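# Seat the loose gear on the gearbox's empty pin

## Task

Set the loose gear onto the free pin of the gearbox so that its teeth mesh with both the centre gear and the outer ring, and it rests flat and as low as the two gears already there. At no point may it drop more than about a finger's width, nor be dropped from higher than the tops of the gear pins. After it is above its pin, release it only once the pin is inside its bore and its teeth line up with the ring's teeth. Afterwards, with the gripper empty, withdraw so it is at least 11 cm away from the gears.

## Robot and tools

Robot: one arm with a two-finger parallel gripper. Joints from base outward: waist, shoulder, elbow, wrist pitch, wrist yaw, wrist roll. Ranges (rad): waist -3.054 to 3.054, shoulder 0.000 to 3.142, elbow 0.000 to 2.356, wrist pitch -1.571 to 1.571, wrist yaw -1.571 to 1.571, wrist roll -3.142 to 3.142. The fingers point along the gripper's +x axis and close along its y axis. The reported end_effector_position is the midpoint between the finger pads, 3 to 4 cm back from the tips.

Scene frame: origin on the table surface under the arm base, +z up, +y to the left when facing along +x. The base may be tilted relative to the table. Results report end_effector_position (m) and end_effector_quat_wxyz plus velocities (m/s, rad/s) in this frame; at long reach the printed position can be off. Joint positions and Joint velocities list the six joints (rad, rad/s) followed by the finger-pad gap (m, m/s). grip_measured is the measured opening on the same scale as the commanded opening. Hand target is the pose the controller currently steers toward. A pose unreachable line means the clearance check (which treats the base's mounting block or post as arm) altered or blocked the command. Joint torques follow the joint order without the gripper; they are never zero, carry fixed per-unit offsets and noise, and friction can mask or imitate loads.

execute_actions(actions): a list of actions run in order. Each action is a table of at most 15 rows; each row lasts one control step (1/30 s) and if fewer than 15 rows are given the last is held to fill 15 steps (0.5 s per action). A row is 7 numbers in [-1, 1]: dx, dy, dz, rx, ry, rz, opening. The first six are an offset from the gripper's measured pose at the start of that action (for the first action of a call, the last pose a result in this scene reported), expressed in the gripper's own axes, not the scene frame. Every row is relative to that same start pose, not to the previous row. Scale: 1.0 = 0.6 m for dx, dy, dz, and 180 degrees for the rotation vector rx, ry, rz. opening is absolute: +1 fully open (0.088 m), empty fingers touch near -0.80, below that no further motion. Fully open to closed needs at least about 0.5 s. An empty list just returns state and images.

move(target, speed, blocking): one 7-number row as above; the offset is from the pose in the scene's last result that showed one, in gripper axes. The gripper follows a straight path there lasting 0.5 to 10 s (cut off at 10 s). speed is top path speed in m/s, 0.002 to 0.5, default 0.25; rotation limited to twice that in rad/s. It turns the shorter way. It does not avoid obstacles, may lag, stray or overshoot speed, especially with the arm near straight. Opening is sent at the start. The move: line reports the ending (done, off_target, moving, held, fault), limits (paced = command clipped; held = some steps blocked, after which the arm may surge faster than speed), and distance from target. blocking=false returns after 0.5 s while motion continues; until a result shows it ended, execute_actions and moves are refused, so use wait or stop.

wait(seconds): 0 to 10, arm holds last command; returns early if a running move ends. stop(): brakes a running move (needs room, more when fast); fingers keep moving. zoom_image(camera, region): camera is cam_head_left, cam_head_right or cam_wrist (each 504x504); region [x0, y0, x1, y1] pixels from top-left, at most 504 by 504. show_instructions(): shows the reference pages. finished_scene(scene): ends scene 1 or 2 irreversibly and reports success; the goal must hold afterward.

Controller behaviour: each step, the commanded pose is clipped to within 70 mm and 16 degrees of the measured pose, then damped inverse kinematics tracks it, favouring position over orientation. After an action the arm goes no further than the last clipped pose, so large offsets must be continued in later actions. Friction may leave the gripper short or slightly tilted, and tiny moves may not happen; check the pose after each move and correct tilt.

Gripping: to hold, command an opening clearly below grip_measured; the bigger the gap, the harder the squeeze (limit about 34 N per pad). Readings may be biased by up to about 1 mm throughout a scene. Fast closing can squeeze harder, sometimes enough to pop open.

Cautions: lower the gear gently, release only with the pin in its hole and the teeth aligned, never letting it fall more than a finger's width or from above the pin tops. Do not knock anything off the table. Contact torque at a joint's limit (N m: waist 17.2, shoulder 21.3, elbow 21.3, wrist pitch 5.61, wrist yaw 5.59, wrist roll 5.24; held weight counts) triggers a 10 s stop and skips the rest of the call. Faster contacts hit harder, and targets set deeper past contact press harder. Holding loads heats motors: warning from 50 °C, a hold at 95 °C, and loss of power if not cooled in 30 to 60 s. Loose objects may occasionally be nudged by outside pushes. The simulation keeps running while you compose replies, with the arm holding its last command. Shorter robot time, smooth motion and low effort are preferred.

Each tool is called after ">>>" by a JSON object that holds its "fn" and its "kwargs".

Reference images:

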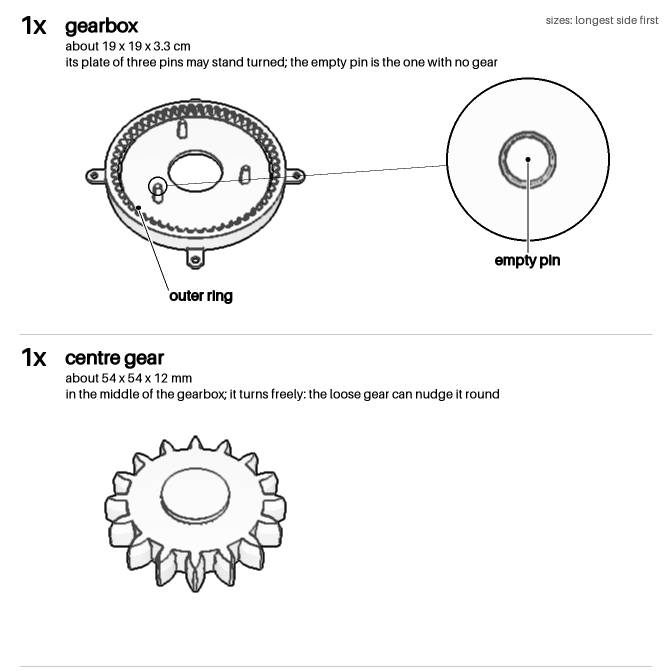

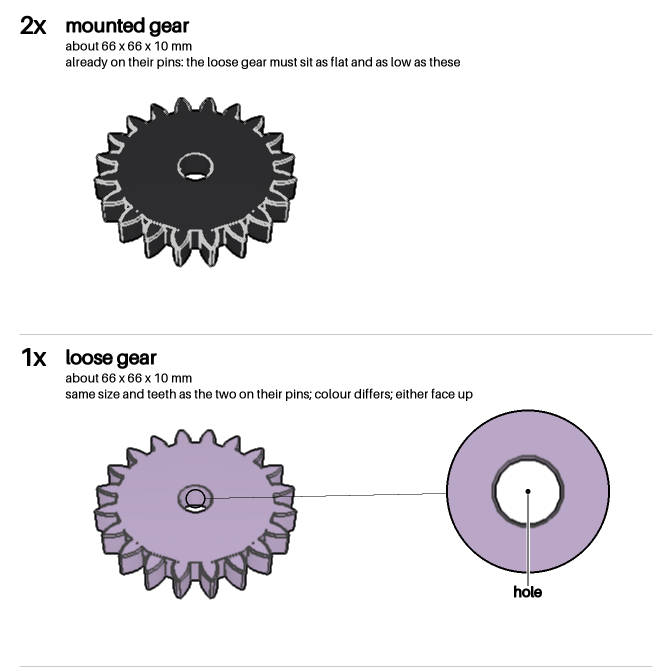

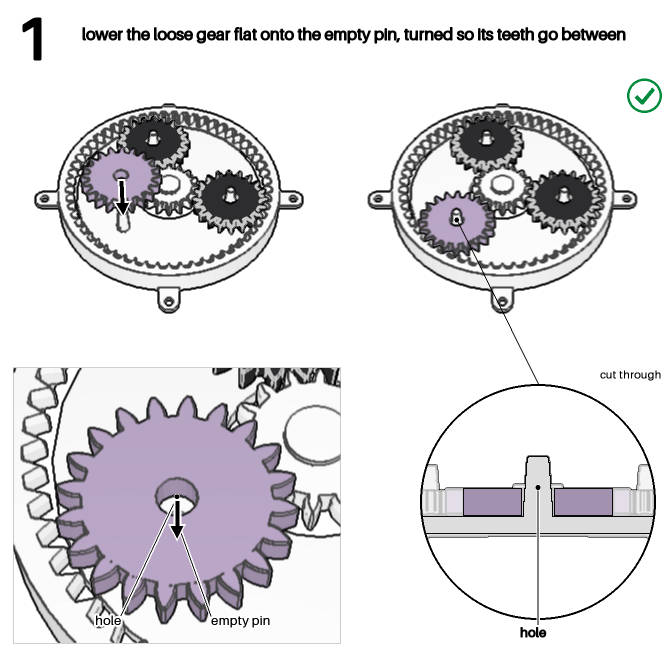

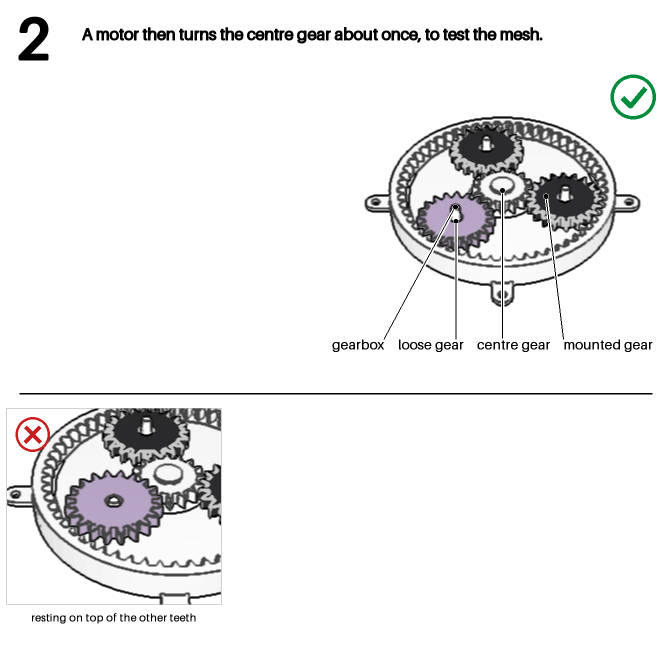

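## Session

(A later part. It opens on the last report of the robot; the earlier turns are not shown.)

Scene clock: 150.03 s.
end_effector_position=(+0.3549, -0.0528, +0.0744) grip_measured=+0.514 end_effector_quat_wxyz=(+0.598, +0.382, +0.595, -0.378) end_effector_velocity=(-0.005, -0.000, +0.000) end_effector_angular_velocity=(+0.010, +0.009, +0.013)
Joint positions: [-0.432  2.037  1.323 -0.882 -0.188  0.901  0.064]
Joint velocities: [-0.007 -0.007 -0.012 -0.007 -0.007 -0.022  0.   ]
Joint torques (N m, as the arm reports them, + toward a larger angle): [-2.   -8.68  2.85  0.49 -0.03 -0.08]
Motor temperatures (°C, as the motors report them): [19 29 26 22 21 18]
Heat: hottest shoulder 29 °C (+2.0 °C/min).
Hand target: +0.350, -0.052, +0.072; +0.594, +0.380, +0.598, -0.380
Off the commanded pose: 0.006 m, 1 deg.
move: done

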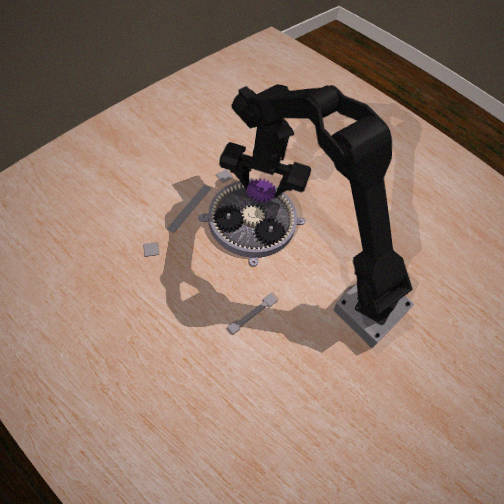

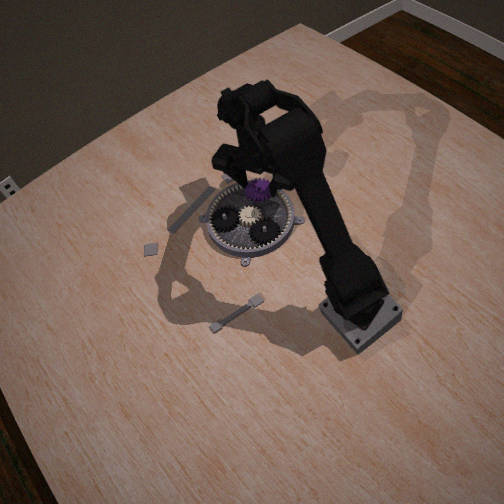

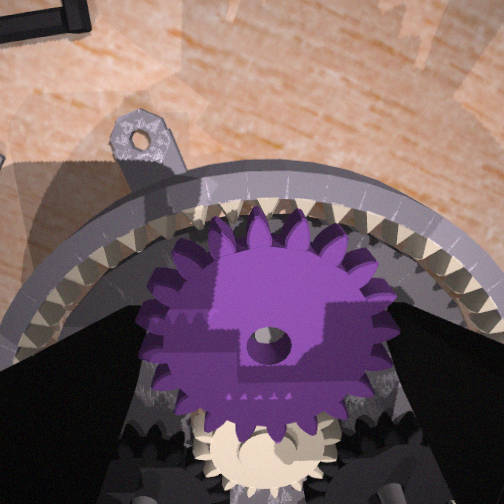

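Found. Inward ~1.5 mm, pressing, and rotate teeth.

>>> {"fn": "move", "kwargs": {"target": [0.016,-0.003,-0.007,-0.03,0.006,-0.008,0.1], "speed": 0.015}}

>>> {"fn": "zoom_image", "kwargs": {"camera": "cam_wrist", "region": [170,160,370,380]}}

Scene clock: 156.83 s.
end_effector_position=(+0.3542, -0.0499, +0.0706) grip_measured=+0.514 end_effector_quat_wxyz=(+0.611, +0.353, +0.615, -0.353) end_effector_velocity=(-0.006, -0.001, +0.000) end_effector_angular_velocity=(-0.002, +0.022, +0.001)
Joint positions: [-0.422  2.045  1.322 -0.881 -0.188  0.818  0.064]
Joint velocities: [-0.002 -0.002 -0.002 -0.022  0.007 -0.007 -0.   ]
Joint torques (N m, as the arm reports them, + toward a larger angle): [-1.69 -6.53  4.52  0.18  0.04 -0.19]
Motor temperatures (°C, as the motors report them): [19 29 26 22 21 18]
Heat: hottest shoulder 29 °C (+2.0 °C/min).
Hand target: +0.352, -0.050, +0.065; +0.605, +0.349, +0.622, -0.354
Off the commanded pose: 0.006 m, 1 deg.
move: done

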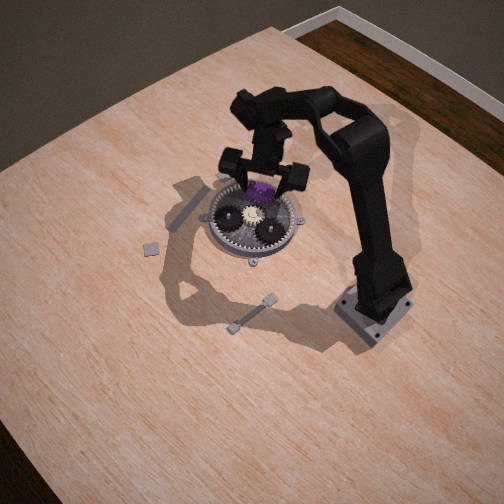

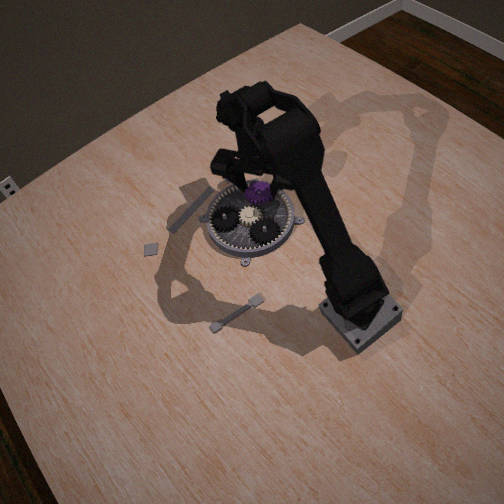

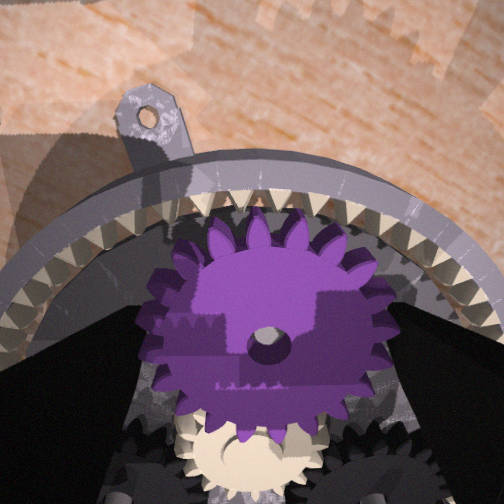

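Region (170, 160, 370, 380) of cam_wrist's 504x504 image, scaled by 2.291, with more detail than that image has; it fills the left 458 columns of this view, and the rest is white.

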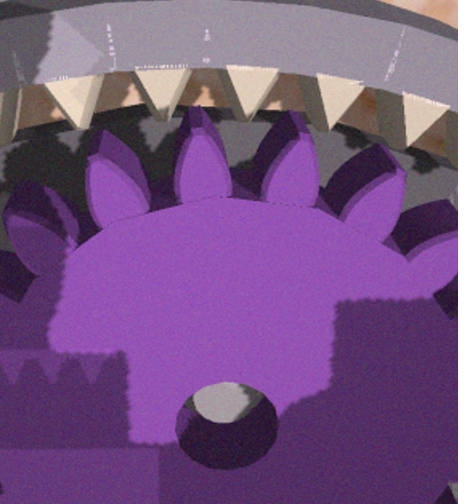

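>>> {"fn": "move", "kwargs": {"target": [0.04,-0.005,-0.002,0.005,0.004,-0.004,0.1], "speed": 0.015}}

Scene clock: 161.67 s.
end_effector_position=(+0.3555, -0.0504, +0.0622) grip_measured=+0.513 end_effector_quat_wxyz=(+0.613, +0.358, +0.609, -0.355) end_effector_velocity=(-0.001, +0.000, -0.001) end_effector_angular_velocity=(+0.006, -0.004, +0.020)
Joint positions: [-0.419  2.055  1.299 -0.835 -0.188  0.836  0.064]
Joint velocities: [-0.002 -0.002 -0.007  0.007 -0.007 -0.022 -0.   ]
Joint torques (N m, as the arm reports them, + toward a larger angle): [-1.35 -4.6   3.04  2.04 -0.07  0.05]
Motor temperatures (°C, as the motors report them): [19 29 26 22 21 18]
Heat: hottest shoulder 29 °C (+2.0 °C/min).
Hand target: +0.351, -0.050, +0.047; +0.602, +0.356, +0.618, -0.359
Off the commanded pose: 0.016 m, 2 deg.
move: off_target

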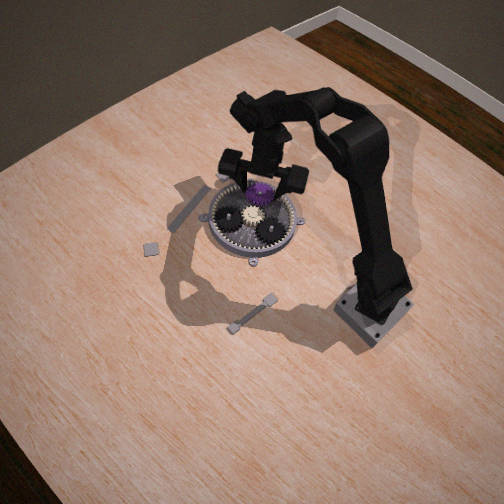

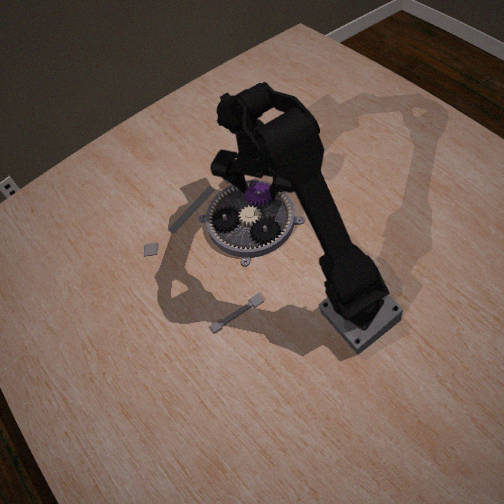

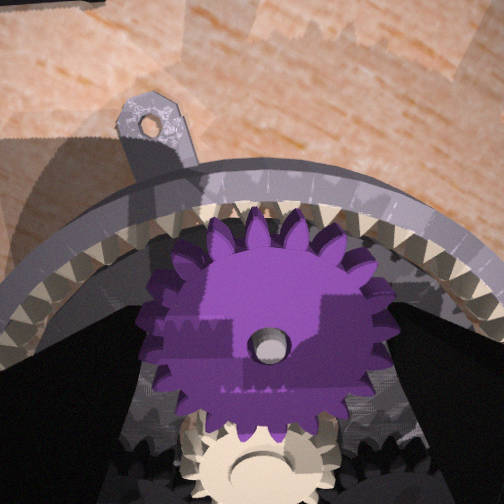

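Resting on teeth; rotate clockwise.

>>> {"fn": "move", "kwargs": {"target": [0.016,-0.003,-0.002,0.027,0.006,-0.008,0.1], "speed": 0.015}}

Scene clock: 167.33 s.
end_effector_position=(+0.3544, -0.0501, +0.0575) grip_measured=+0.512 end_effector_quat_wxyz=(+0.594, +0.380, +0.599, -0.380) end_effector_velocity=(-0.002, +0.002, +0.000) end_effector_angular_velocity=(+0.009, +0.006, -0.006)
Joint positions: [-0.416  2.069  1.3   -0.835 -0.188  0.915  0.064]
Joint velocities: [ 0.002 -0.002 -0.002 -0.007 -0.007  0.007 -0.   ]
Joint torques (N m, as the arm reports them, + toward a larger angle): [-1.65 -6.25  5.39 -0.12  0.04  0.14]
Motor temperatures (°C, as the motors report them): [19 29 26 22 21 18]
Heat: hottest shoulder 29 °C (+2.0 °C/min).
Hand target: +0.353, -0.050, +0.052; +0.587, +0.379, +0.603, -0.385
Off the commanded pose: 0.005 m, 1 deg.
move: done

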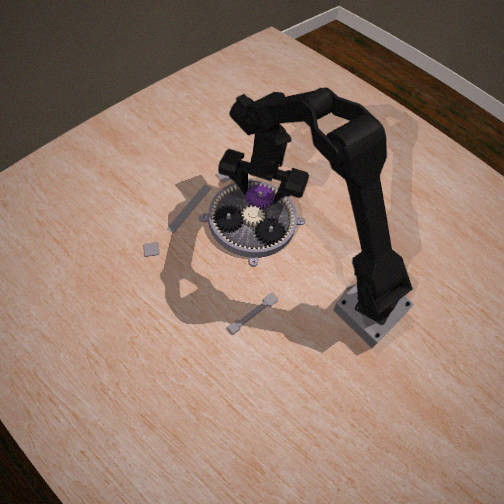

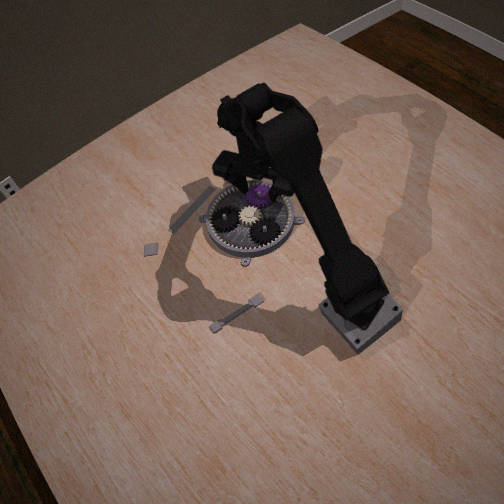

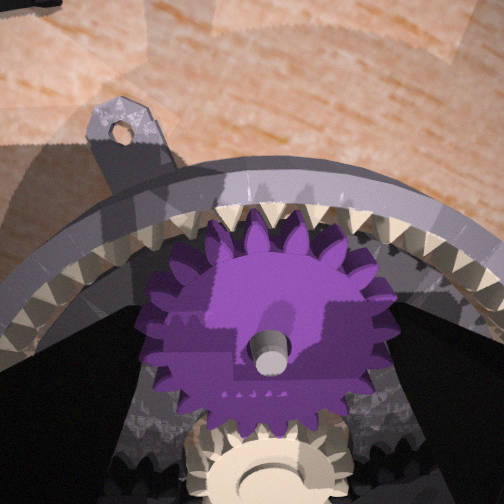

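>>> {"fn": "move", "kwargs": {"target": [0.016,-0.002,-0.001,0,0.003,-0.004,0.1], "speed": 0.015}}

>>> {"fn": "move", "kwargs": {"target": [0,0,0,0,0,0,0.68]}}

>>> {"fn": "move", "kwargs": {"target": [-0.3,0,0,0,0,0,0.68], "speed": 0.15}}

Scene clock: 172.93 s.
end_effector_position=(+0.3559, -0.0500, +0.0562) grip_measured=+0.511 end_effector_quat_wxyz=(+0.595, +0.380, +0.598, -0.379) end_effector_velocity=(-0.003, +0.003, -0.001) end_effector_angular_velocity=(+0.024, +0.006, +0.003)
Joint positions: [-0.415  2.073  1.301 -0.828 -0.188  0.915  0.064]
Joint velocities: [-0.002 -0.002 -0.007 -0.007 -0.022 -0.007 -0.   ]
Joint torques (N m, as the arm reports them, + toward a larger angle): [-1.68 -6.2   3.95  0.97 -0.01 -0.01]
Motor temperatures (°C, as the motors report them): [19 29 26 22 21 18]
Heat: hottest shoulder 29 °C (+2.0 °C/min).
Hand target: +0.353, -0.050, +0.048; +0.589, +0.378, +0.604, -0.382
Off the commanded pose: 0.009 m, 1 deg.
move: off_target

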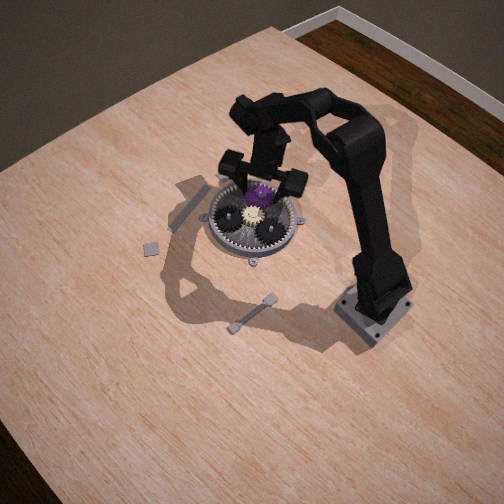

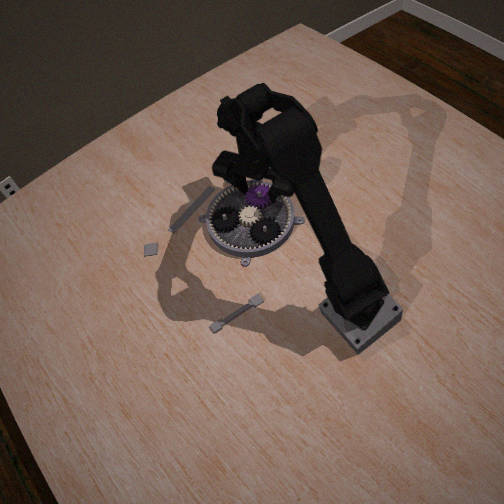

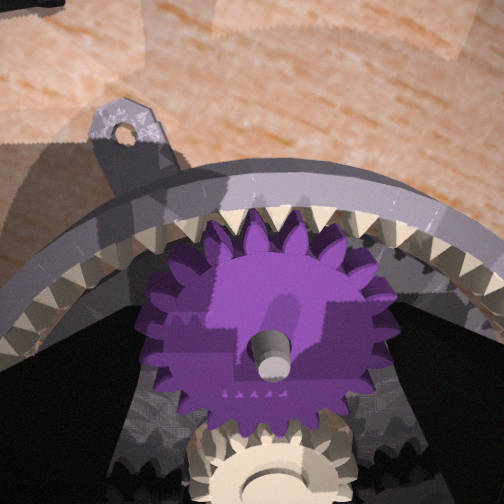

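Scene clock: 173.57 s.
end_effector_position=(+0.3552, -0.0500, +0.0562) grip_measured=+0.677 end_effector_quat_wxyz=(+0.594, +0.380, +0.599, -0.379) end_effector_velocity=(-0.006, -0.002, +0.001) end_effector_angular_velocity=(-0.002, +0.021, +0.011)
Joint positions: [-0.415  2.073  1.301 -0.831 -0.189  0.915  0.072]
Joint velocities: [-0.007 -0.002 -0.002 -0.022  0.007 -0.022  0.001]
Joint torques (N m, as the arm reports them, + toward a larger angle): [-1.89 -8.19  4.6   0.64 -0.01  0.01]
Motor temperatures (°C, as the motors report them): [19 29 26 22 21 18]
Heat: hottest shoulder 29 °C (+2.0 °C/min).
Hand target: +0.356, -0.050, +0.056; +0.595, +0.380, +0.598, -0.379
Off the commanded pose: 0.001 m, 0 deg.
move: done

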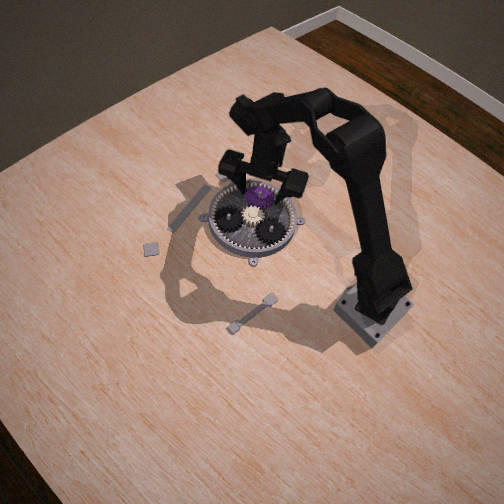

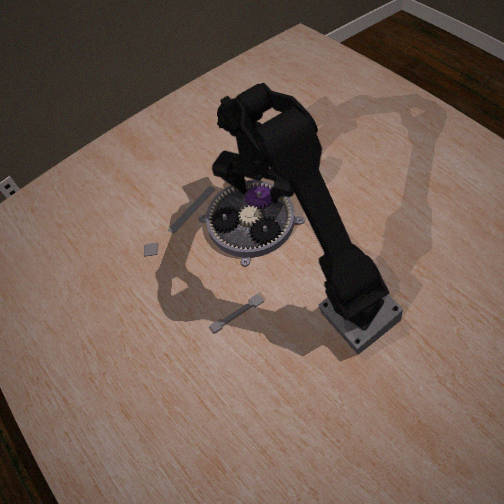

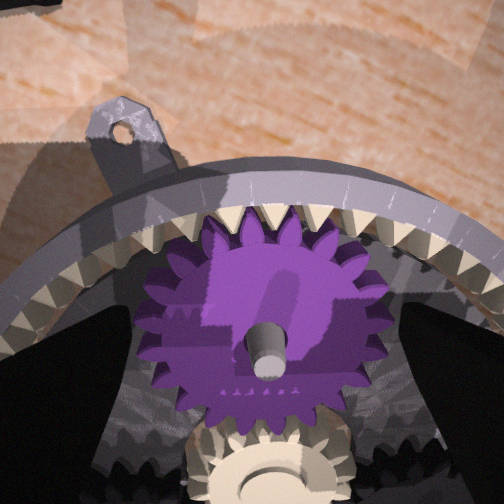

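Scene clock: 175.30 s.
end_effector_position=(+0.3532, -0.0486, +0.2375) grip_measured=+0.680 end_effector_quat_wxyz=(+0.595, +0.383, +0.597, -0.378) end_effector_velocity=(-0.000, +0.001, +0.003) end_effector_angular_velocity=(+0.006, -0.005, +0.020)
Joint positions: [-0.506  1.955  1.862 -1.523 -0.19   0.825  0.072]
Joint velocities: [-0.002 -0.002  0.007 -0.007 -0.007 -0.022  0.   ]
Joint torques (N m, as the arm reports them, + toward a larger angle): [-2.05 -6.7   6.3   0.16  0.16 -0.14]
Motor temperatures (°C, as the motors report them): [19 29 26 22 21 18]
Heat: hottest shoulder 29 °C (+2.0 °C/min).
Hand target: +0.355, -0.051, +0.236; +0.594, +0.380, +0.599, -0.379
Off the commanded pose: 0.004 m, 0 deg.
move: done

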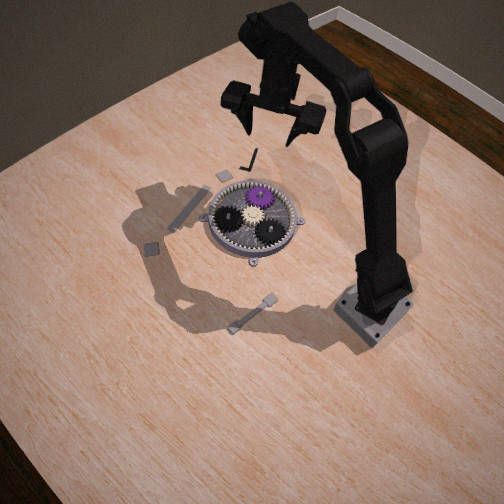

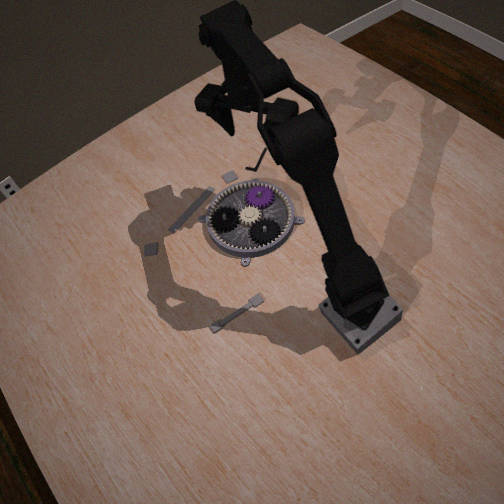

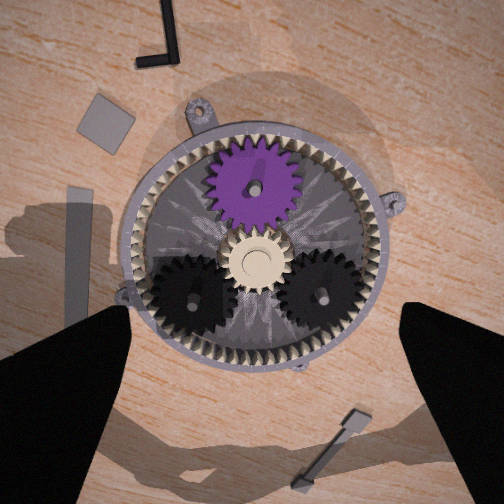

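>>> {"fn": "finished_scene", "kwargs": {"scene": 1}}

The scene is finished: the task was done.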